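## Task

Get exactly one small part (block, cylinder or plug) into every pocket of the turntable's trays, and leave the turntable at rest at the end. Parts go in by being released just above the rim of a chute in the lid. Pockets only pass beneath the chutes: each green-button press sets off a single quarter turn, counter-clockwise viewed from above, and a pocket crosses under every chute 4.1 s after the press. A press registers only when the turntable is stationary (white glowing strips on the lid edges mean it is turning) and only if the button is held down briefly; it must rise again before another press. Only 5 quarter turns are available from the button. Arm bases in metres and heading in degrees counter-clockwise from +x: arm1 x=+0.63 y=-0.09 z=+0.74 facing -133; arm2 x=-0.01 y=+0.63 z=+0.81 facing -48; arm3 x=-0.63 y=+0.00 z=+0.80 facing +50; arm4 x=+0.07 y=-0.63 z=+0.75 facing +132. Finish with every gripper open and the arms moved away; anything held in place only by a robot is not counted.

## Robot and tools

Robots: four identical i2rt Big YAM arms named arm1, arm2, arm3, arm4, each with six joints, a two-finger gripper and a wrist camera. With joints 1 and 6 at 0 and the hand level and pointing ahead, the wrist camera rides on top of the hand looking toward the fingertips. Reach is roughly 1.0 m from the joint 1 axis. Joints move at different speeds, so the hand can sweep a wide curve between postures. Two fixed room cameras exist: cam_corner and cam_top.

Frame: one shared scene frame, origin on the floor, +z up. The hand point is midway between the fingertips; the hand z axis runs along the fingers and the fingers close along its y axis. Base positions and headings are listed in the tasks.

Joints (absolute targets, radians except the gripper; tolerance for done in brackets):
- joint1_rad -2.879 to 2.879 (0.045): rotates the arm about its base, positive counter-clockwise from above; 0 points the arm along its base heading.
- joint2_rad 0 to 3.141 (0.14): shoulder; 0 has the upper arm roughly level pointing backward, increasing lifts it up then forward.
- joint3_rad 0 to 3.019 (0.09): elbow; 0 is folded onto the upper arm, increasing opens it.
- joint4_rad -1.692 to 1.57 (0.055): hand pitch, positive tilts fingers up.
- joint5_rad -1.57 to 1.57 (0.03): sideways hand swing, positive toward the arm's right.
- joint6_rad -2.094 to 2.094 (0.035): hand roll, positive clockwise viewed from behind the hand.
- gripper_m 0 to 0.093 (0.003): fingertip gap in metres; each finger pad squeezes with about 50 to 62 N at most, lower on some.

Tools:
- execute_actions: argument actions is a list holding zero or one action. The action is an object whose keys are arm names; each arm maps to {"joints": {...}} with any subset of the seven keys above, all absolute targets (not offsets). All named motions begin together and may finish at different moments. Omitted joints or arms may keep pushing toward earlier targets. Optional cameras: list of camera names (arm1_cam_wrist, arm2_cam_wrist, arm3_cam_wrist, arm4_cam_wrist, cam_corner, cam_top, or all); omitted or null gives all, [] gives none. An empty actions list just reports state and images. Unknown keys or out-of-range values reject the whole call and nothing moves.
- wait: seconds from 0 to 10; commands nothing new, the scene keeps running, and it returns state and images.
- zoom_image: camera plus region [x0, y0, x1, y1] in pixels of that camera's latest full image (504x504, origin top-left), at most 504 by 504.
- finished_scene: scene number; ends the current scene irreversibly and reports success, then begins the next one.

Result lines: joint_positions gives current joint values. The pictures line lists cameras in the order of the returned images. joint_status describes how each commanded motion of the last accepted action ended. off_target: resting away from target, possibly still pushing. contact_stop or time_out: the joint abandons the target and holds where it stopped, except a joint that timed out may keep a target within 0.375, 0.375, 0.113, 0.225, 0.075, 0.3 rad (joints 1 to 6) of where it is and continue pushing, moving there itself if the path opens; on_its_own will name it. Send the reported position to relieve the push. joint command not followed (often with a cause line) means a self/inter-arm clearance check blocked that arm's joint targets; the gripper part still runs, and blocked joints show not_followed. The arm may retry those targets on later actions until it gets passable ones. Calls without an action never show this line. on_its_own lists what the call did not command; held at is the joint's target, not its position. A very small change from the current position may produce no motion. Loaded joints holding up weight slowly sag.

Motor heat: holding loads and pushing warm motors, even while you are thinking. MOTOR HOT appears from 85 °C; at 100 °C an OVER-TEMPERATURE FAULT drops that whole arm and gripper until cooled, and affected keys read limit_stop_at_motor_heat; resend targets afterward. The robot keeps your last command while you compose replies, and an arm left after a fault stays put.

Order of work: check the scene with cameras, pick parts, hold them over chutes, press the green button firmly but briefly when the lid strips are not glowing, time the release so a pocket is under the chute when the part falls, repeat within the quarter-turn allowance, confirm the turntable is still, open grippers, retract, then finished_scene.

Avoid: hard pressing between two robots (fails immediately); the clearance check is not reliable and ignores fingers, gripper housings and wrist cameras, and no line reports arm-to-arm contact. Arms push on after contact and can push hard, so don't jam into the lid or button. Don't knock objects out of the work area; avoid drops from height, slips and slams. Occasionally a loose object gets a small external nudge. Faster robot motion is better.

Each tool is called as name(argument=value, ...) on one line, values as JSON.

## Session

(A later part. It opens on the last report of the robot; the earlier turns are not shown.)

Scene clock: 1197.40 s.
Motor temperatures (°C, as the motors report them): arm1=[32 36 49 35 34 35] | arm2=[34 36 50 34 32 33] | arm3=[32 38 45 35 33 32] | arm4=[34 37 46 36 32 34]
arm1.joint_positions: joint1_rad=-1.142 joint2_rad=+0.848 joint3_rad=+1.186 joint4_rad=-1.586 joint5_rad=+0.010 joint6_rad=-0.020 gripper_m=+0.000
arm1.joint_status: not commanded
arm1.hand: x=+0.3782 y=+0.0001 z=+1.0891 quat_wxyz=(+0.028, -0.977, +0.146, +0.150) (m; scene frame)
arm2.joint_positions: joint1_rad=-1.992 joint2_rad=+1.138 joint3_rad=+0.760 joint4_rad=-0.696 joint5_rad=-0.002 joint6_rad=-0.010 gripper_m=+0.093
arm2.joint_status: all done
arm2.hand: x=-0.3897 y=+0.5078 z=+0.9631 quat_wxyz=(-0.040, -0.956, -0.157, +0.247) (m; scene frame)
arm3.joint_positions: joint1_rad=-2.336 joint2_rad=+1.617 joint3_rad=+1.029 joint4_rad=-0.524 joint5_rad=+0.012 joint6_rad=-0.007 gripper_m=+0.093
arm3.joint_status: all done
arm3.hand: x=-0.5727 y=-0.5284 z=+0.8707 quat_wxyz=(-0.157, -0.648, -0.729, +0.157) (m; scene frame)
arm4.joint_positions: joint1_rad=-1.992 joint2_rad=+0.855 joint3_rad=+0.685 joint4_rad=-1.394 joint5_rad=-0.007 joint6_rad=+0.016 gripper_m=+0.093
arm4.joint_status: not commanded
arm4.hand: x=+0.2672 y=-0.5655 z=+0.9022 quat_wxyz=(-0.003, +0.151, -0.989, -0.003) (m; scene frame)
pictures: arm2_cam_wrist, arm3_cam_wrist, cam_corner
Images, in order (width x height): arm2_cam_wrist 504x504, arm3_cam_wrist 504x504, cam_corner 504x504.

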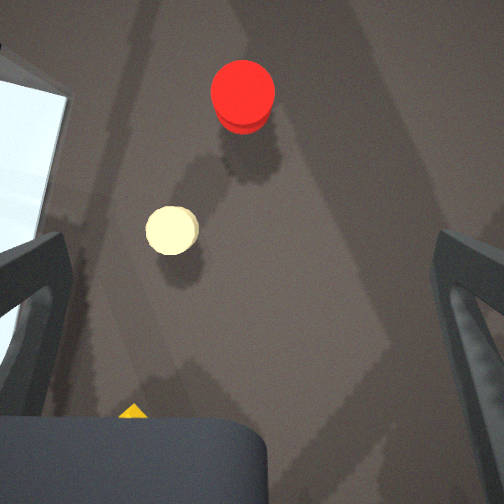

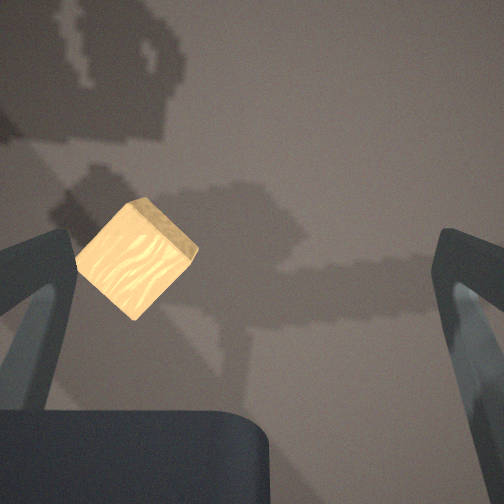

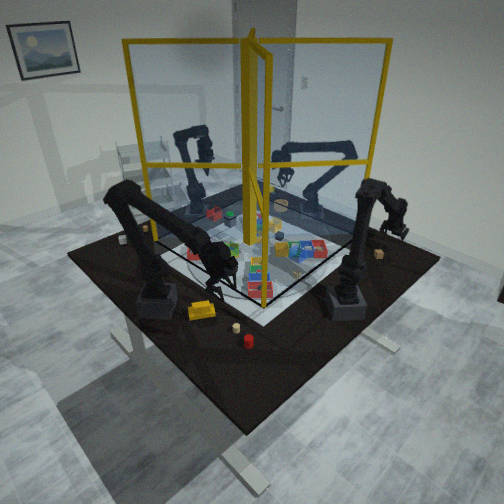

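execute_actions(actions=[{"arm1":{"joints":{"joint1_rad":0.394,"joint3_rad":0.919,"joint6_rad":0,"gripper_m":0.093}},"arm2":{"joints":{"joint1_rad":-1.975,"joint2_rad":1.80,"joint3_rad":1.14,"joint4_rad":-0.87}},"arm3":{"joints":{"joint1_rad":-2.22,"joint2_rad":1.885,"joint3_rad":1.28,"joint4_rad":-0.94,"joint6_rad":0.86}}}], cameras=["arm2_cam_wrist","arm3_cam_wrist"])

execute_actions(actions=[{"arm1":{"joints":{"joint2_rad":1.437,"joint4_rad":-1.03}}}], cameras=["arm1_cam_wrist","cam_corner"])

Scene clock: 1250.13 s.
Motor temperatures (°C, as the motors report them): arm1=[32 35 49 35 34 35] | arm2=[34 36 51 35 32 33] | arm3=[32 39 46 35 33 32] | arm4=[34 36 46 36 32 34]
arm1.joint_positions: joint1_rad=+0.389 joint2_rad=+0.847 joint3_rad=+0.925 joint4_rad=-1.586 joint5_rad=+0.010 joint6_rad=-0.006 gripper_m=+0.093
arm1.joint_status: all done
arm1.hand: x=+0.5489 y=-0.2877 z=+0.9853 quat_wxyz=(-0.022, -0.819, -0.573, +0.026) (m; scene frame)
arm2.joint_positions: joint1_rad=-1.981 joint2_rad=+1.803 joint3_rad=+1.118 joint4_rad=-0.861 joint5_rad=-0.002 joint6_rad=-0.010 gripper_m=+0.093
arm2.joint_status: all done
arm2.hand: x=-0.4653 y=+0.4772 z=+0.8144 quat_wxyz=(-0.005, -0.986, -0.167, +0.016) (m; scene frame)
arm3.joint_positions: joint1_rad=-2.214 joint2_rad=+1.894 joint3_rad=+1.240 joint4_rad=-0.924 joint5_rad=+0.012 joint6_rad=+0.852 gripper_m=+0.093
arm3.joint_status: all done
arm3.hand: x=-0.5154 y=-0.4916 z=+0.7869 quat_wxyz=(+0.012, -0.889, -0.458, +0.008) (m; scene frame)
arm4.joint_positions: joint1_rad=-1.992 joint2_rad=+0.855 joint3_rad=+0.685 joint4_rad=-1.394 joint5_rad=-0.007 joint6_rad=+0.016 gripper_m=+0.093
arm4.joint_status: not commanded
arm4.hand: x=+0.2672 y=-0.5655 z=+0.9022 quat_wxyz=(-0.003, +0.151, -0.989, -0.003) (m; scene frame)
pictures: arm2_cam_wrist, arm3_cam_wrist
Images, in order (width x height): arm2_cam_wrist 504x504, arm3_cam_wrist 504x504.

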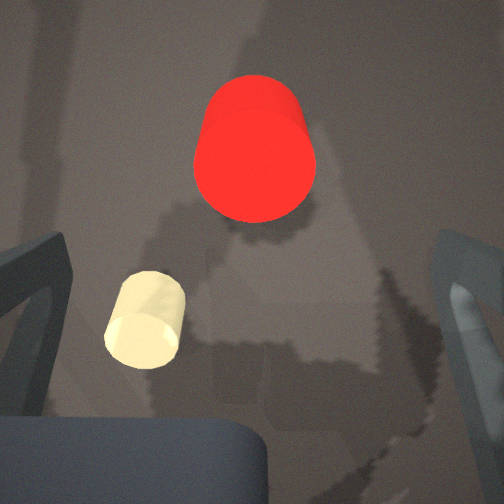

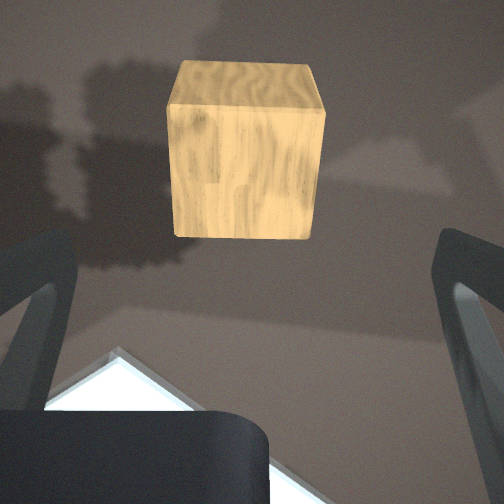

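Scene clock: 1251.40 s.
Motor temperatures (°C, as the motors report them): arm1=[32 35 49 35 34 35] | arm2=[34 36 51 35 32 33] | arm3=[32 39 46 35 33 32] | arm4=[34 36 46 36 32 34]
arm1.joint_positions: joint1_rad=+0.389 joint2_rad=+1.433 joint3_rad=+0.925 joint4_rad=-1.046 joint5_rad=+0.010 joint6_rad=-0.006 gripper_m=+0.093
arm1.joint_status: all done
arm1.hand: x=+0.4967 y=-0.4365 z=+0.8259 quat_wxyz=(-0.009, -0.819, -0.574, +0.007) (m; scene frame)
arm2.joint_positions: joint1_rad=-1.981 joint2_rad=+1.803 joint3_rad=+1.118 joint4_rad=-0.861 joint5_rad=-0.002 joint6_rad=-0.010 gripper_m=+0.093
arm2.joint_status: not commanded
arm2.hand: x=-0.4653 y=+0.4772 z=+0.8144 quat_wxyz=(-0.005, -0.986, -0.167, +0.016) (m; scene frame)
arm3.joint_positions: joint1_rad=-2.214 joint2_rad=+1.894 joint3_rad=+1.240 joint4_rad=-0.924 joint5_rad=+0.012 joint6_rad=+0.852 gripper_m=+0.093
arm3.joint_status: not commanded
arm3.hand: x=-0.5154 y=-0.4916 z=+0.7869 quat_wxyz=(+0.012, -0.889, -0.458, +0.008) (m; scene frame)
arm4.joint_positions: joint1_rad=-1.992 joint2_rad=+0.855 joint3_rad=+0.685 joint4_rad=-1.394 joint5_rad=-0.007 joint6_rad=+0.016 gripper_m=+0.093
arm4.joint_status: not commanded
arm4.hand: x=+0.2672 y=-0.5655 z=+0.9022 quat_wxyz=(-0.003, +0.151, -0.989, -0.003) (m; scene frame)
pictures: arm1_cam_wrist, cam_corner
Images, in order (width x height): arm1_cam_wrist 504x504, cam_corner 504x504.

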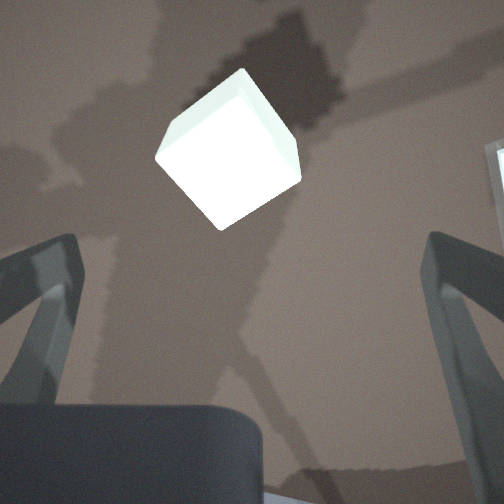

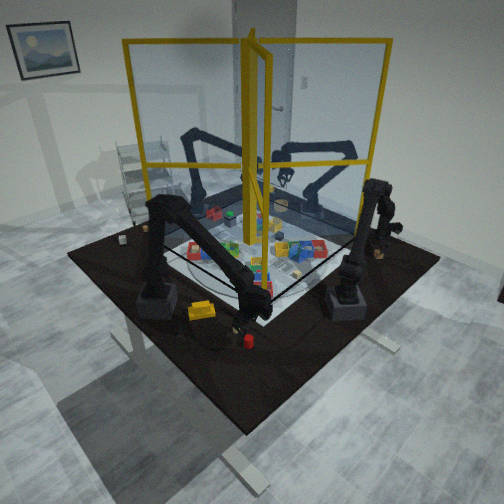

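execute_actions(actions=[{"arm1":{"joints":{"joint1_rad":0.42,"joint2_rad":1.468,"joint3_rad":0.855,"joint4_rad":-0.93,"joint6_rad":-0.68}},"arm2":{"joints":{"joint2_rad":1.955,"joint3_rad":1.085,"joint4_rad":-0.695}},"arm3":{"joints":{"joint1_rad":-2.228,"joint2_rad":1.985,"joint3_rad":1.23,"joint4_rad":-0.80}}}], cameras=["arm1_cam_wrist","arm2_cam_wrist","arm3_cam_wrist"])

Scene clock: 1274.20 s.
Motor temperatures (°C, as the motors report them): arm1=[32 36 47 35 34 35] | arm2=[34 38 51 34 32 33] | arm3=[32 40 46 35 33 32] | arm4=[34 36 46 36 32 34]
arm1.joint_positions: joint1_rad=+0.414 joint2_rad=+1.452 joint3_rad=+0.861 joint4_rad=-0.947 joint5_rad=+0.010 joint6_rad=-0.671 gripper_m=+0.093
arm1.joint_status: all done
arm1.hand: x=+0.5076 y=-0.4346 z=+0.7984 quat_wxyz=(-0.009, -0.577, -0.817, +0.017) (m; scene frame)
arm2.joint_positions: joint1_rad=-1.981 joint2_rad=+1.959 joint3_rad=+1.078 joint4_rad=-0.707 joint5_rad=-0.002 joint6_rad=-0.010 gripper_m=+0.093
arm2.joint_status: all done
arm2.hand: x=-0.4565 y=+0.4800 z=+0.7331 quat_wxyz=(-0.001, -0.986, -0.167, -0.004) (m; scene frame)
arm3.joint_positions: joint1_rad=-2.221 joint2_rad=+1.986 joint3_rad=+1.228 joint4_rad=-0.818 joint5_rad=+0.012 joint6_rad=+0.852 gripper_m=+0.093
arm3.joint_status: all done
arm3.hand: x=-0.5184 y=-0.4963 z=+0.7381 quat_wxyz=(+0.011, -0.891, -0.455, +0.008) (m; scene frame)
arm4.joint_positions: joint1_rad=-1.992 joint2_rad=+0.855 joint3_rad=+0.685 joint4_rad=-1.394 joint5_rad=-0.007 joint6_rad=+0.016 gripper_m=+0.093
arm4.joint_status: not commanded
arm4.hand: x=+0.2672 y=-0.5655 z=+0.9022 quat_wxyz=(-0.003, +0.151, -0.989, -0.003) (m; scene frame)
pictures: arm1_cam_wrist, arm2_cam_wrist, arm3_cam_wrist
Images, in order (width x height): arm1_cam_wrist 504x504, arm2_cam_wrist 504x504, arm3_cam_wrist 504x504.

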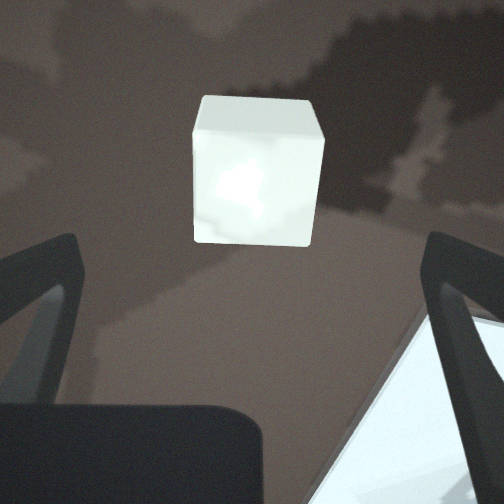

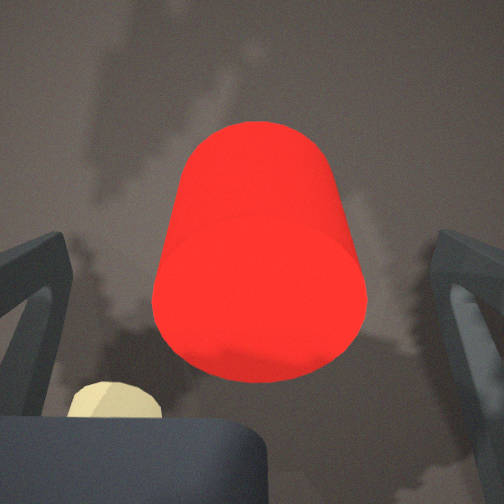

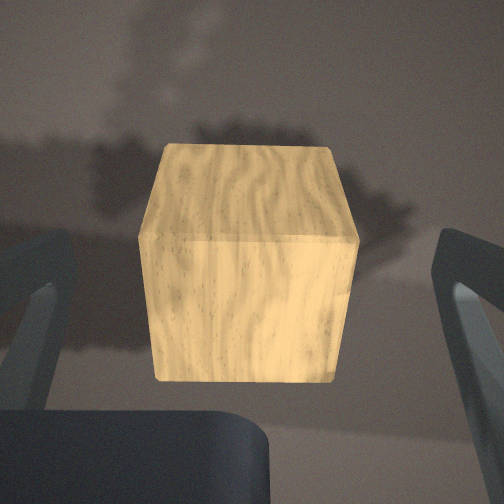

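execute_actions(actions=[{"arm1":{"joints":{"joint2_rad":1.578,"joint3_rad":0.788,"joint4_rad":-0.745}},"arm2":{"joints":{"gripper_m":0.029}},"arm3":{"joints":{"gripper_m":0.028}}}], cameras=["arm1_cam_wrist"])

Scene clock: 1283.23 s.
Motor temperatures (°C, as the motors report them): arm1=[32 36 47 35 34 35] | arm2=[34 38 50 34 32 33] | arm3=[32 40 45 35 33 32] | arm4=[34 36 46 36 32 34]
arm1.joint_positions: joint1_rad=+0.414 joint2_rad=+1.579 joint3_rad=+0.790 joint4_rad=-0.761 joint5_rad=+0.010 joint6_rad=-0.672 gripper_m=+0.093
arm1.joint_status: all done
arm1.hand: x=+0.5092 y=-0.4332 z=+0.7344 quat_wxyz=(-0.007, -0.577, -0.817, +0.012) (m; scene frame)
arm2.joint_positions: joint1_rad=-1.981 joint2_rad=+1.959 joint3_rad=+1.078 joint4_rad=-0.707 joint5_rad=-0.002 joint6_rad=-0.010 gripper_m=+0.039
arm2.joint_status: gripper_m off_target (ended at +0.039, target +0.029)
arm2.hand: x=-0.4565 y=+0.4800 z=+0.7331 quat_wxyz=(-0.002, -0.986, -0.167, -0.005) (m; scene frame)
arm3.joint_positions: joint1_rad=-2.221 joint2_rad=+1.986 joint3_rad=+1.228 joint4_rad=-0.818 joint5_rad=+0.012 joint6_rad=+0.853 gripper_m=+0.039
arm3.joint_status: gripper_m off_target (ended at +0.039, target +0.028)
arm3.hand: x=-0.5184 y=-0.4963 z=+0.7381 quat_wxyz=(+0.011, -0.891, -0.455, +0.008) (m; scene frame)
arm4.joint_positions: joint1_rad=-1.992 joint2_rad=+0.855 joint3_rad=+0.685 joint4_rad=-1.394 joint5_rad=-0.007 joint6_rad=+0.016 gripper_m=+0.093
arm4.joint_status: not commanded
arm4.hand: x=+0.2672 y=-0.5655 z=+0.9022 quat_wxyz=(-0.003, +0.151, -0.989, -0.003) (m; scene frame)
pictures: arm1_cam_wrist
Images, in order (width x height): arm1_cam_wrist 504x504.

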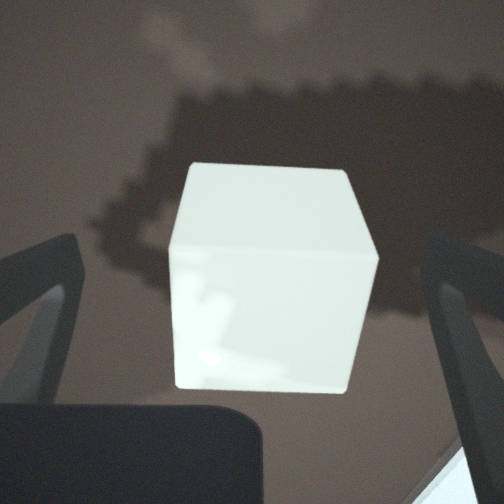

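execute_actions(actions=[{"arm1":{"joints":{"gripper_m":0.029}},"arm2":{"joints":{"joint2_rad":0.85,"joint3_rad":1.2,"joint4_rad":-1.6}},"arm3":{"joints":{"joint2_rad":0.85,"joint3_rad":0.95,"joint4_rad":-1.55}}}], cameras=[])

execute_actions(actions=[{"arm1":{"joints":{"joint1_rad":0.486,"joint3_rad":1.235,"joint4_rad":-1.0}},"arm2":{"joints":{"joint1_rad":-0.76,"joint6_rad":-0.045}},"arm3":{"joints":{"joint1_rad":-0.992,"joint6_rad":-0.14}}}], cameras=["arm1_cam_wrist","cam_corner"])

Scene clock: 1315.30 s.
Motor temperatures (°C, as the motors report them): arm1=[32 36 45 35 34 35] | arm2=[34 39 49 34 32 33] | arm3=[32 41 44 35 33 32] | arm4=[34 36 46 36 32 34]
arm1.joint_positions: joint1_rad=+0.414 joint2_rad=+1.579 joint3_rad=+0.790 joint4_rad=-0.760 joint5_rad=+0.010 joint6_rad=-0.673 gripper_m=+0.039
arm1.joint_status: gripper_m off_target (ended at +0.039, target +0.029)
arm1.hand: x=+0.5091 y=-0.4334 z=+0.7344 quat_wxyz=(-0.007, -0.576, -0.817, +0.012) (m; scene frame)
arm2.joint_positions: joint1_rad=-1.981 joint2_rad=+0.843 joint3_rad=+1.179 joint4_rad=-1.590 joint5_rad=-0.002 joint6_rad=-0.010 gripper_m=+0.039
arm2.joint_status: all done
arm2.hand: x=-0.2550 y=+0.5492 z=+1.1675 quat_wxyz=(-0.028, -0.973, -0.165, +0.160) (m; scene frame)
arm3.joint_positions: joint1_rad=-2.221 joint2_rad=+0.851 joint3_rad=+0.945 joint4_rad=-1.535 joint5_rad=+0.012 joint6_rad=+0.853 gripper_m=+0.039
arm3.joint_status: all done
arm3.hand: x=-0.5766 y=-0.2292 z=+1.0526 quat_wxyz=(-0.054, -0.889, -0.454, +0.025) (m; scene frame)
arm4.joint_positions: joint1_rad=-1.992 joint2_rad=+0.855 joint3_rad=+0.685 joint4_rad=-1.394 joint5_rad=-0.007 joint6_rad=+0.016 gripper_m=+0.093
arm4.joint_status: not commanded
arm4.hand: x=+0.2672 y=-0.5655 z=+0.9022 quat_wxyz=(-0.003, +0.151, -0.989, -0.003) (m; scene frame)
pictures: none
No camera images: the call's "cameras" was empty. Leave "cameras" out to get every camera's image.

Scene clock: 1317.17 s.
Motor temperatures (°C, as the motors report them): arm1=[32 36 46 35 34 35] | arm2=[34 38 49 34 32 33] | arm3=[32 40 44 35 33 32] | arm4=[34 36 46 36 32 34]
arm1.joint_positions: joint1_rad=+0.488 joint2_rad=+1.578 joint3_rad=+1.202 joint4_rad=-0.985 joint5_rad=+0.010 joint6_rad=-0.673 gripper_m=+0.039
arm1.joint_status: all done
arm1.hand: x=+0.5000 y=-0.5671 z=+0.8715 quat_wxyz=(-0.037, -0.543, -0.833, +0.101) (m; scene frame)
arm2.joint_positions: joint1_rad=-0.763 joint2_rad=+0.847 joint3_rad=+1.179 joint4_rad=-1.590 joint5_rad=-0.002 joint6_rad=-0.035 gripper_m=+0.039
arm2.joint_status: all done
arm2.hand: x=-0.0177 y=+0.3732 z=+1.1657 quat_wxyz=(-0.107, -0.695, -0.701, +0.117) (m; scene frame)
arm3.joint_positions: joint1_rad=-0.996 joint2_rad=+0.851 joint3_rad=+0.945 joint4_rad=-1.535 joint5_rad=+0.011 joint6_rad=-0.131 gripper_m=+0.039
arm3.joint_status: all done
arm3.hand: x=-0.3936 y=-0.0299 z=+1.0524 quat_wxyz=(-0.057, +0.005, -0.998, +0.008) (m; scene frame)
arm4.joint_positions: joint1_rad=-1.992 joint2_rad=+0.855 joint3_rad=+0.685 joint4_rad=-1.394 joint5_rad=-0.007 joint6_rad=+0.016 gripper_m=+0.093
arm4.joint_status: not commanded
arm4.hand: x=+0.2672 y=-0.5655 z=+0.9022 quat_wxyz=(-0.003, +0.151, -0.989, -0.003) (m; scene frame)
pictures: arm1_cam_wrist, cam_corner
Images, in order (width x height): arm1_cam_wrist 504x504, cam_corner 504x504.

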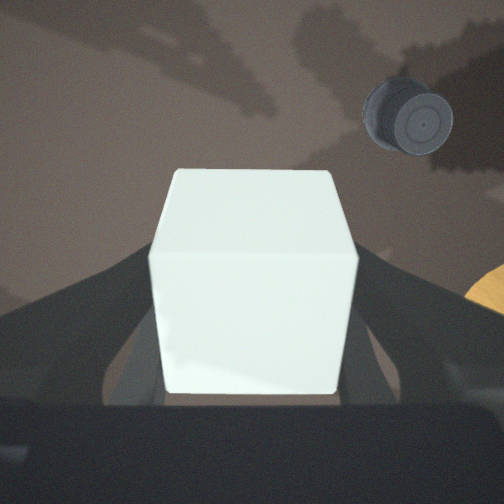

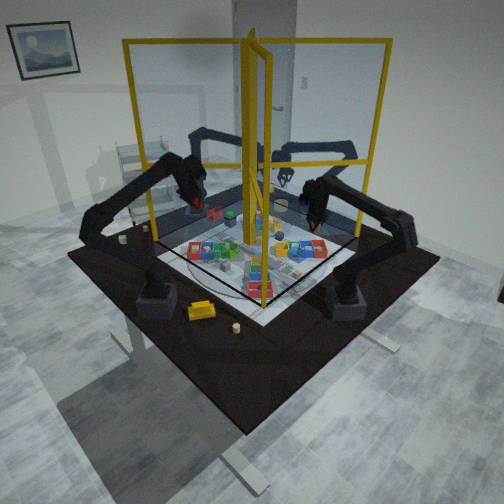

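execute_actions(actions=[{"arm1":{"joints":{"joint2_rad":0.85,"joint3_rad":1.47,"joint4_rad":-1.65}},"arm2":{"joints":{"joint2_rad":1.54,"joint3_rad":1.096,"joint4_rad":-1.125}},"arm3":{"joints":{"joint2_rad":1.25,"joint3_rad":0.855,"joint4_rad":-1.145}},"arm4":{"joints":{"joint1_rad":-2.26}}}], cameras=[])

execute_actions(actions=[{"arm1":{"joints":{"joint1_rad":-1.017,"joint6_rad":-0.014}},"arm4":{"joints":{"joint2_rad":1.415,"joint3_rad":0.855,"joint4_rad":-0.97}}}])

Scene clock: 1341.10 s.
Motor temperatures (°C, as the motors report them): arm1=[32 37 49 35 34 35] | arm2=[34 36 52 34 32 33] | arm3=[32 39 45 35 33 32] | arm4=[34 36 46 36 32 34]
arm1.joint_positions: joint1_rad=+0.488 joint2_rad=+0.855 joint3_rad=+1.462 joint4_rad=-1.637 joint5_rad=+0.010 joint6_rad=-0.673 gripper_m=+0.039
arm1.joint_status: all done
arm1.hand: x=+0.5546 y=-0.3372 z=+1.2099 quat_wxyz=(-0.088, -0.528, -0.805, +0.255) (m; scene frame)
arm2.joint_positions: joint1_rad=-0.763 joint2_rad=+1.542 joint3_rad=+1.092 joint4_rad=-1.137 joint5_rad=-0.002 joint6_rad=-0.035 gripper_m=+0.039
arm2.joint_status: all done
arm2.hand: x=-0.0239 y=+0.2120 z=+0.9152 quat_wxyz=(+0.006, -0.704, -0.710, -0.003) (m; scene frame)
arm3.joint_positions: joint1_rad=-0.996 joint2_rad=+1.257 joint3_rad=+0.854 joint4_rad=-1.163 joint5_rad=+0.011 joint6_rad=-0.132 gripper_m=+0.039
arm3.joint_status: all done
arm3.hand: x=-0.3090 y=-0.0389 z=+0.9154 quat_wxyz=(+0.004, +0.006, -1.000, +0.001) (m; scene frame)
arm4.joint_positions: joint1_rad=-2.253 joint2_rad=+0.855 joint3_rad=+0.685 joint4_rad=-1.394 joint5_rad=-0.007 joint6_rad=+0.014 gripper_m=+0.093
arm4.joint_status: all done
arm4.hand: x=+0.2773 y=-0.6173 z=+0.9023 quat_wxyz=(-0.003, +0.022, -1.000, -0.003) (m; scene frame)
pictures: none
No camera images: the call's "cameras" was empty. Leave "cameras" out to get every camera's image.

Scene clock: 1342.83 s.
Motor temperatures (°C, as the motors report them): arm1=[32 37 49 35 34 35] | arm2=[34 36 52 34 32 33] | arm3=[32 39 45 35 33 32] | arm4=[34 36 46 36 32 34]
arm1.joint_positions: joint1_rad=-1.011 joint2_rad=+0.855 joint3_rad=+1.462 joint4_rad=-1.637 joint5_rad=+0.011 joint6_rad=-0.023 gripper_m=+0.039
arm1.joint_status: all done
arm1.hand: x=+0.3637 y=-0.0305 z=+1.2042 quat_wxyz=(+0.028, -0.962, +0.081, +0.258) (m; scene frame)
arm2.joint_positions: joint1_rad=-0.763 joint2_rad=+1.542 joint3_rad=+1.092 joint4_rad=-1.137 joint5_rad=-0.002 joint6_rad=-0.035 gripper_m=+0.039
arm2.joint_status: not commanded
arm2.hand: x=-0.0239 y=+0.2120 z=+0.9152 quat_wxyz=(+0.006, -0.704, -0.710, -0.003) (m; scene frame)
arm3.joint_positions: joint1_rad=-0.996 joint2_rad=+1.257 joint3_rad=+0.854 joint4_rad=-1.163 joint5_rad=+0.011 joint6_rad=-0.132 gripper_m=+0.039
arm3.joint_status: not commanded
arm3.hand: x=-0.3090 y=-0.0389 z=+0.9154 quat_wxyz=(+0.004, +0.006, -1.000, +0.001) (m; scene frame)
arm4.joint_positions: joint1_rad=-2.253 joint2_rad=+1.423 joint3_rad=+0.825 joint4_rad=-0.980 joint5_rad=-0.007 joint6_rad=+0.014 gripper_m=+0.093
arm4.joint_status: all done
arm4.hand: x=+0.4216 y=-0.6092 z=+0.8060 quat_wxyz=(+0.004, +0.022, -1.000, -0.003) (m; scene frame)
pictures: arm1_cam_wrist, arm2_cam_wrist, arm3_cam_wrist, arm4_cam_wrist, cam_corner, cam_top
Images, in order (width x height): arm1_cam_wrist 504x504, arm2_cam_wrist 504x504, arm3_cam_wrist 504x504, arm4_cam_wrist 504x504, cam_corner 504x504, cam_top 504x504.

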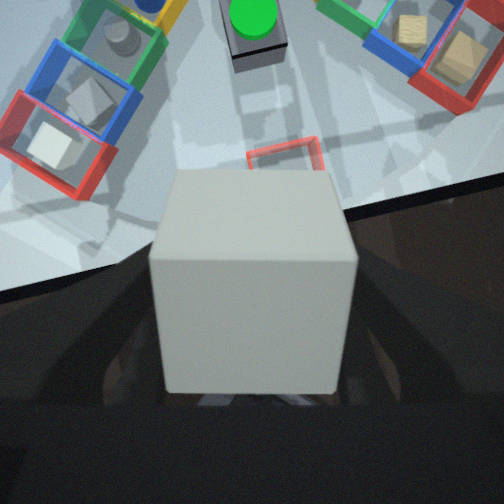

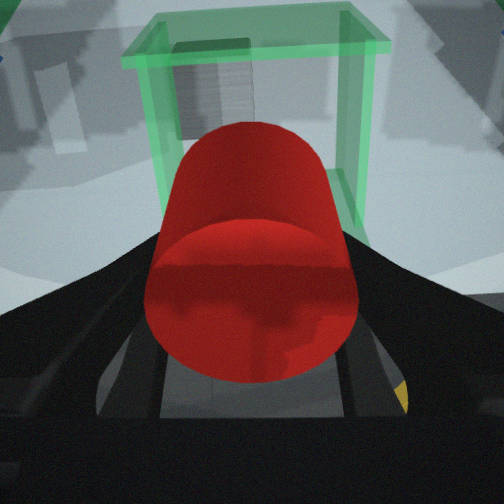

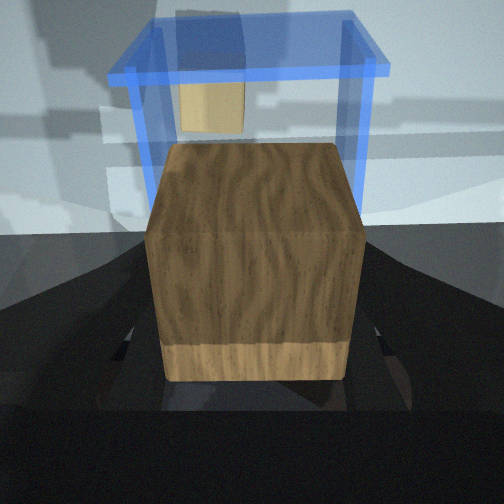

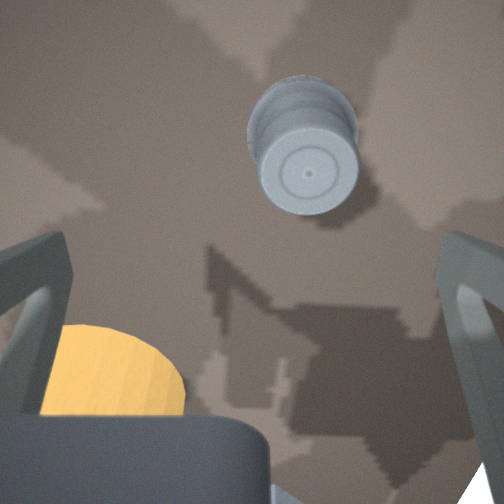

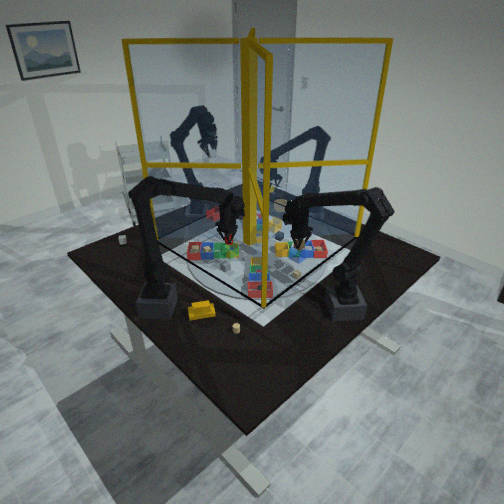

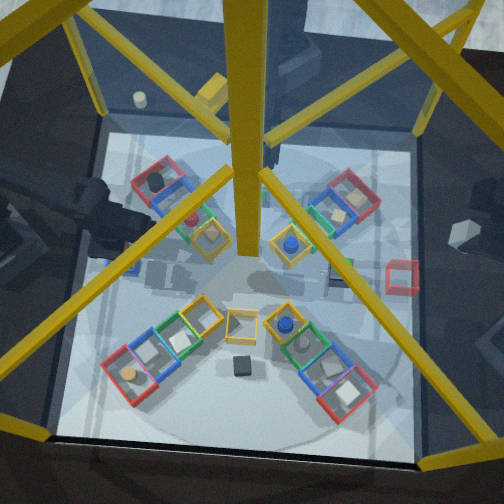

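execute_actions(actions=[{"arm1":{"joints":{"joint2_rad":1.497,"joint3_rad":1.428,"joint4_rad":-1.47}},"arm4":{"joints":{"joint1_rad":-2.31,"joint2_rad":1.56,"joint3_rad":0.745,"joint4_rad":-0.742}}}], cameras=["arm1_cam_wrist","arm4_cam_wrist"])

Scene clock: 1363.50 s.
Motor temperatures (°C, as the motors report them): arm1=[32 36 48 35 34 35] | arm2=[34 37 51 34 32 33] | arm3=[32 39 45 35 33 32] | arm4=[34 36 47 36 32 34]
arm1.joint_positions: joint1_rad=-1.011 joint2_rad=+1.512 joint3_rad=+1.420 joint4_rad=-1.480 joint5_rad=+0.011 joint6_rad=-0.023 gripper_m=+0.039
arm1.joint_status: all done
arm1.hand: x=+0.1876 y=+0.0005 z=+0.9653 quat_wxyz=(+0.001, -0.997, +0.081, -0.008) (m; scene frame)
arm2.joint_positions: joint1_rad=-0.763 joint2_rad=+1.542 joint3_rad=+1.092 joint4_rad=-1.137 joint5_rad=-0.002 joint6_rad=-0.035 gripper_m=+0.039
arm2.joint_status: not commanded
arm2.hand: x=-0.0239 y=+0.2120 z=+0.9152 quat_wxyz=(+0.006, -0.704, -0.710, -0.003) (m; scene frame)
arm3.joint_positions: joint1_rad=-0.996 joint2_rad=+1.257 joint3_rad=+0.854 joint4_rad=-1.163 joint5_rad=+0.011 joint6_rad=-0.132 gripper_m=+0.039
arm3.joint_status: not commanded
arm3.hand: x=-0.3090 y=-0.0389 z=+0.9154 quat_wxyz=(+0.004, +0.006, -1.000, +0.001) (m; scene frame)
arm4.joint_positions: joint1_rad=-2.304 joint2_rad=+1.574 joint3_rad=+0.743 joint4_rad=-0.752 joint5_rad=-0.007 joint6_rad=+0.014 gripper_m=+0.093
arm4.joint_status: all done
arm4.hand: x=+0.4202 y=-0.6272 z=+0.7327 quat_wxyz=(+0.006, -0.004, -1.000, -0.003) (m; scene frame)
pictures: arm1_cam_wrist, arm4_cam_wrist
Images, in order (width x height): arm1_cam_wrist 504x504, arm4_cam_wrist 504x504.

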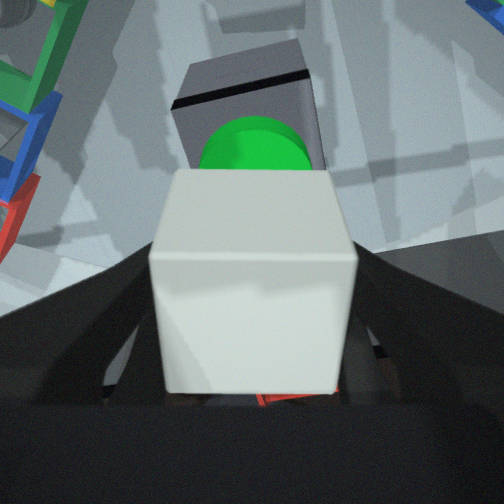

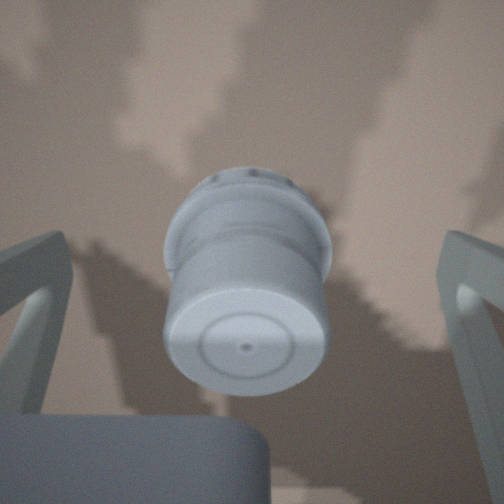

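execute_actions(actions=[{"arm4":{"joints":{"gripper_m":0.02}}}], cameras=["arm4_cam_wrist"])

execute_actions(actions=[{"arm4":{"joints":{"joint2_rad":0.85,"joint3_rad":0.95,"joint4_rad":-1.55}}}], cameras=["arm4_cam_wrist"])

Scene clock: 1368.33 s.
Motor temperatures (°C, as the motors report them): arm1=[32 36 48 35 34 35] | arm2=[34 37 51 34 32 33] | arm3=[32 39 45 35 33 32] | arm4=[34 36 46 36 32 34]
arm1.joint_positions: joint1_rad=-1.011 joint2_rad=+1.512 joint3_rad=+1.420 joint4_rad=-1.480 joint5_rad=+0.011 joint6_rad=-0.023 gripper_m=+0.039
arm1.joint_status: not commanded
arm1.hand: x=+0.1876 y=+0.0005 z=+0.9653 quat_wxyz=(+0.001, -0.997, +0.081, -0.008) (m; scene frame)
arm2.joint_positions: joint1_rad=-0.763 joint2_rad=+1.542 joint3_rad=+1.092 joint4_rad=-1.137 joint5_rad=-0.002 joint6_rad=-0.035 gripper_m=+0.039
arm2.joint_status: not commanded
arm2.hand: x=-0.0239 y=+0.2120 z=+0.9152 quat_wxyz=(+0.006, -0.704, -0.710, -0.003) (m; scene frame)
arm3.joint_positions: joint1_rad=-0.996 joint2_rad=+1.257 joint3_rad=+0.854 joint4_rad=-1.163 joint5_rad=+0.011 joint6_rad=-0.132 gripper_m=+0.039
arm3.joint_status: not commanded
arm3.hand: x=-0.3090 y=-0.0389 z=+0.9154 quat_wxyz=(+0.004, +0.006, -1.000, +0.001) (m; scene frame)
arm4.joint_positions: joint1_rad=-2.304 joint2_rad=+1.574 joint3_rad=+0.743 joint4_rad=-0.752 joint5_rad=-0.007 joint6_rad=+0.014 gripper_m=+0.031
arm4.joint_status: gripper_m off_target (ended at +0.031, target +0.020)
arm4.hand: x=+0.4202 y=-0.6272 z=+0.7327 quat_wxyz=(+0.006, -0.004, -1.000, -0.003) (m; scene frame)
pictures: arm4_cam_wrist
Images, in order (width x height): arm4_cam_wrist 504x504.

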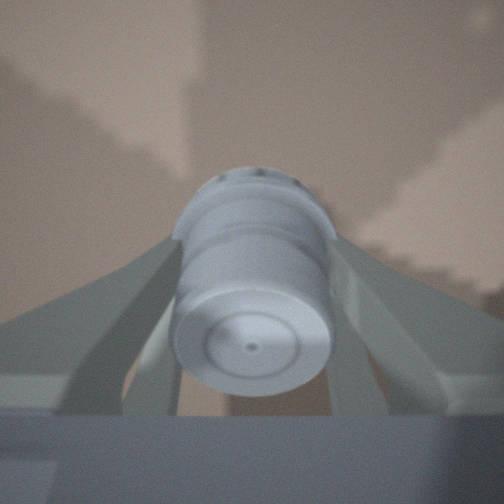

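Scene clock: 1369.77 s.
Motor temperatures (°C, as the motors report them): arm1=[32 36 48 35 34 35] | arm2=[34 37 51 34 32 33] | arm3=[32 39 45 35 33 32] | arm4=[34 36 46 36 32 34]
arm1.joint_positions: joint1_rad=-1.011 joint2_rad=+1.512 joint3_rad=+1.420 joint4_rad=-1.480 joint5_rad=+0.011 joint6_rad=-0.023 gripper_m=+0.039
arm1.joint_status: not commanded
arm1.hand: x=+0.1876 y=+0.0005 z=+0.9653 quat_wxyz=(+0.001, -0.997, +0.081, -0.008) (m; scene frame)
arm2.joint_positions: joint1_rad=-0.763 joint2_rad=+1.542 joint3_rad=+1.092 joint4_rad=-1.137 joint5_rad=-0.002 joint6_rad=-0.035 gripper_m=+0.039
arm2.joint_status: not commanded
arm2.hand: x=-0.0239 y=+0.2120 z=+0.9152 quat_wxyz=(+0.006, -0.704, -0.710, -0.003) (m; scene frame)
arm3.joint_positions: joint1_rad=-0.996 joint2_rad=+1.257 joint3_rad=+0.854 joint4_rad=-1.163 joint5_rad=+0.011 joint6_rad=-0.132 gripper_m=+0.039
arm3.joint_status: not commanded
arm3.hand: x=-0.3090 y=-0.0389 z=+0.9154 quat_wxyz=(+0.004, +0.006, -1.000, +0.001) (m; scene frame)
arm4.joint_positions: joint1_rad=-2.304 joint2_rad=+0.847 joint3_rad=+0.921 joint4_rad=-1.542 joint5_rad=-0.007 joint6_rad=+0.014 gripper_m=+0.031
arm4.joint_status: all done
arm4.hand: x=+0.3028 y=-0.6275 z=+0.9945 quat_wxyz=(-0.051, -0.004, -0.999, -0.003) (m; scene frame)
pictures: arm4_cam_wrist
Images, in order (width x height): arm4_cam_wrist 504x504.

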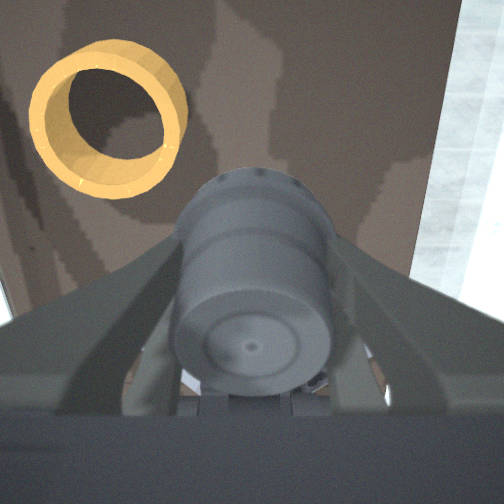

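execute_actions(actions=[{"arm4":{"joints":{"joint1_rad":-0.578,"joint3_rad":1.44,"joint4_rad":-1.65,"joint6_rad":0.17}}}], cameras=[])

execute_actions(actions=[{"arm4":{"joints":{"joint2_rad":1.60,"joint3_rad":1.364,"joint4_rad":-1.32}}}])

Scene clock: 1377.67 s.
Motor temperatures (°C, as the motors report them): arm1=[32 37 48 35 34 35] | arm2=[34 37 51 34 32 33] | arm3=[32 39 45 35 33 32] | arm4=[34 36 48 36 32 34]
arm1.joint_positions: joint1_rad=-1.011 joint2_rad=+1.512 joint3_rad=+1.420 joint4_rad=-1.480 joint5_rad=+0.011 joint6_rad=-0.023 gripper_m=+0.039
arm1.joint_status: not commanded
arm1.hand: x=+0.1876 y=+0.0005 z=+0.9653 quat_wxyz=(+0.001, -0.997, +0.081, -0.008) (m; scene frame)
arm2.joint_positions: joint1_rad=-0.763 joint2_rad=+1.542 joint3_rad=+1.092 joint4_rad=-1.137 joint5_rad=-0.002 joint6_rad=-0.035 gripper_m=+0.039
arm2.joint_status: not commanded
arm2.hand: x=-0.0239 y=+0.2120 z=+0.9152 quat_wxyz=(+0.006, -0.704, -0.710, -0.003) (m; scene frame)
arm3.joint_positions: joint1_rad=-0.996 joint2_rad=+1.257 joint3_rad=+0.854 joint4_rad=-1.163 joint5_rad=+0.011 joint6_rad=-0.132 gripper_m=+0.039
arm3.joint_status: not commanded
arm3.hand: x=-0.3090 y=-0.0389 z=+0.9154 quat_wxyz=(+0.004, +0.006, -1.000, +0.001) (m; scene frame)
arm4.joint_positions: joint1_rad=-0.586 joint2_rad=+0.853 joint3_rad=+1.387 joint4_rad=-1.644 joint5_rad=-0.008 joint6_rad=+0.154 gripper_m=+0.031
arm4.joint_status: all done
arm4.hand: x=+0.0341 y=-0.3704 z=+1.1861 quat_wxyz=(-0.131, +0.689, -0.688, -0.186) (m; scene frame)
pictures: none
No camera images: the call's "cameras" was empty. Leave "cameras" out to get every camera's image.

Scene clock: 1379.13 s.
Motor temperatures (°C, as the motors report them): arm1=[32 37 48 35 34 35] | arm2=[34 37 51 34 32 33] | arm3=[32 39 45 35 33 32] | arm4=[34 36 48 36 32 34]
arm1.joint_positions: joint1_rad=-1.011 joint2_rad=+1.512 joint3_rad=+1.420 joint4_rad=-1.480 joint5_rad=+0.011 joint6_rad=-0.023 gripper_m=+0.039
arm1.joint_status: not commanded
arm1.hand: x=+0.1876 y=+0.0005 z=+0.9653 quat_wxyz=(+0.001, -0.997, +0.081, -0.008) (m; scene frame)
arm2.joint_positions: joint1_rad=-0.763 joint2_rad=+1.542 joint3_rad=+1.092 joint4_rad=-1.137 joint5_rad=-0.002 joint6_rad=-0.035 gripper_m=+0.039
arm2.joint_status: not commanded
arm2.hand: x=-0.0239 y=+0.2120 z=+0.9152 quat_wxyz=(+0.006, -0.704, -0.710, -0.003) (m; scene frame)
arm3.joint_positions: joint1_rad=-0.996 joint2_rad=+1.257 joint3_rad=+0.854 joint4_rad=-1.163 joint5_rad=+0.011 joint6_rad=-0.132 gripper_m=+0.039
arm3.joint_status: not commanded
arm3.hand: x=-0.3090 y=-0.0389 z=+0.9154 quat_wxyz=(+0.004, +0.006, -1.000, +0.001) (m; scene frame)
arm4.joint_positions: joint1_rad=-0.586 joint2_rad=+1.624 joint3_rad=+1.357 joint4_rad=-1.325 joint5_rad=-0.008 joint6_rad=+0.155 gripper_m=+0.031
arm4.joint_status: all done
arm4.hand: x=+0.0018 y=-0.1625 z=+0.9097 quat_wxyz=(+0.010, +0.707, -0.708, +0.007) (m; scene frame)
pictures: arm1_cam_wrist, arm2_cam_wrist, arm3_cam_wrist, arm4_cam_wrist, cam_corner, cam_top
Images, in order (width x height): arm1_cam_wrist 504x504, arm2_cam_wrist 504x504, arm3_cam_wrist 504x504, arm4_cam_wrist 504x504, cam_corner 504x504, cam_top 504x504.

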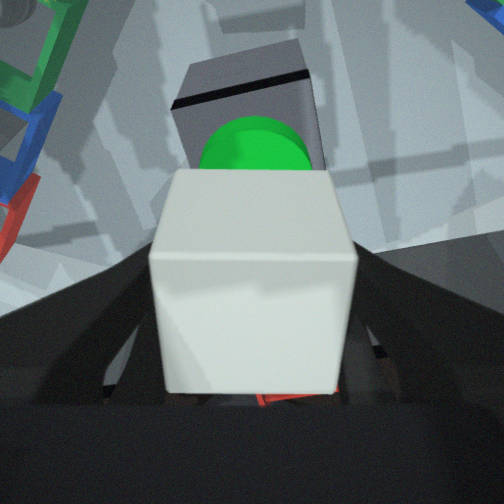

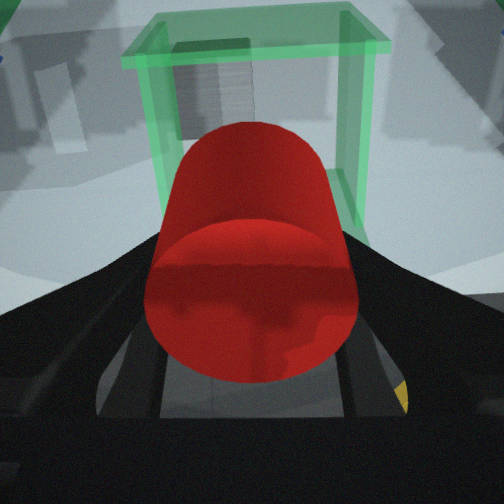

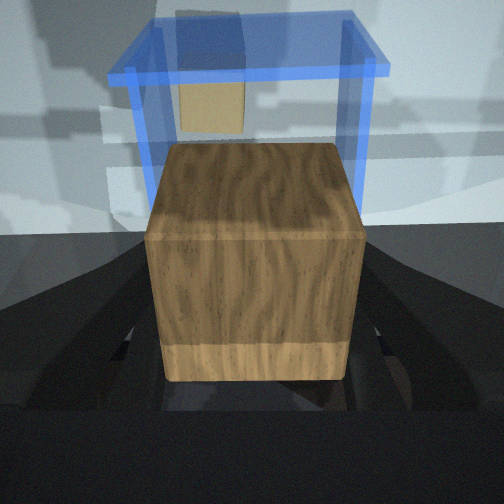

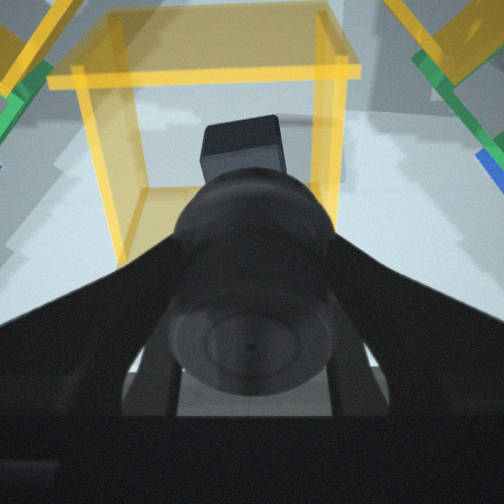

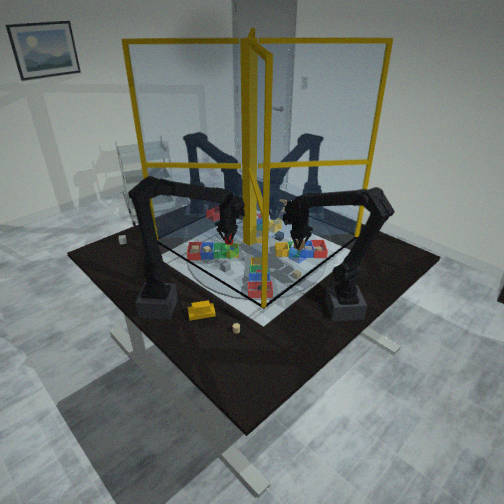

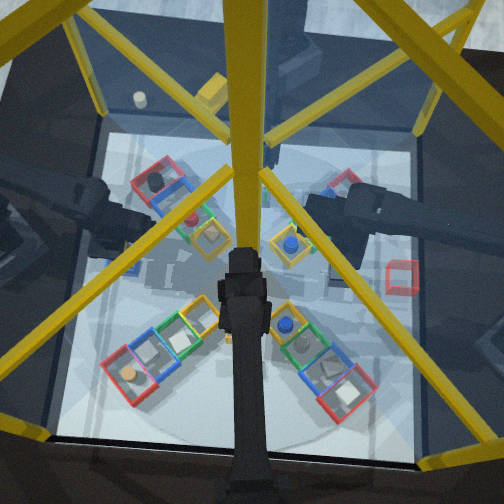

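execute_actions(actions=[{"arm4":{"joints":{"joint1_rad":-0.558}}}], cameras=["arm4_cam_wrist"])

Scene clock: 1394.97 s.
Motor temperatures (°C, as the motors report them): arm1=[32 37 48 35 34 35] | arm2=[34 37 51 34 32 33] | arm3=[32 39 45 35 33 32] | arm4=[34 37 47 35 32 34]
arm1.joint_positions: joint1_rad=-1.011 joint2_rad=+1.512 joint3_rad=+1.420 joint4_rad=-1.480 joint5_rad=+0.011 joint6_rad=-0.023 gripper_m=+0.039
arm1.joint_status: not commanded
arm1.hand: x=+0.1876 y=+0.0005 z=+0.9653 quat_wxyz=(+0.001, -0.997, +0.081, -0.008) (m; scene frame)
arm2.joint_positions: joint1_rad=-0.763 joint2_rad=+1.542 joint3_rad=+1.092 joint4_rad=-1.137 joint5_rad=-0.002 joint6_rad=-0.035 gripper_m=+0.039
arm2.joint_status: not commanded
arm2.hand: x=-0.0239 y=+0.2120 z=+0.9152 quat_wxyz=(+0.006, -0.704, -0.710, -0.003) (m; scene frame)
arm3.joint_positions: joint1_rad=-0.996 joint2_rad=+1.257 joint3_rad=+0.854 joint4_rad=-1.163 joint5_rad=+0.011 joint6_rad=-0.132 gripper_m=+0.039
arm3.joint_status: not commanded
arm3.hand: x=-0.3090 y=-0.0389 z=+0.9154 quat_wxyz=(+0.004, +0.006, -1.000, +0.001) (m; scene frame)
arm4.joint_positions: joint1_rad=-0.568 joint2_rad=+1.624 joint3_rad=+1.357 joint4_rad=-1.325 joint5_rad=-0.008 joint6_rad=+0.155 gripper_m=+0.031
arm4.joint_status: all done
arm4.hand: x=-0.0069 y=-0.1639 z=+0.9097 quat_wxyz=(+0.010, +0.713, -0.701, +0.007) (m; scene frame)
pictures: arm4_cam_wrist
Images, in order (width x height): arm4_cam_wrist 504x504.

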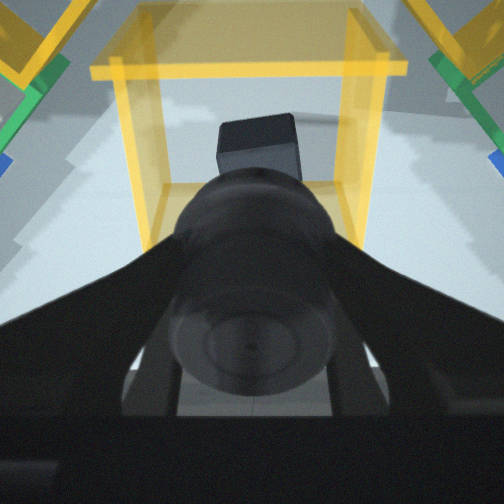

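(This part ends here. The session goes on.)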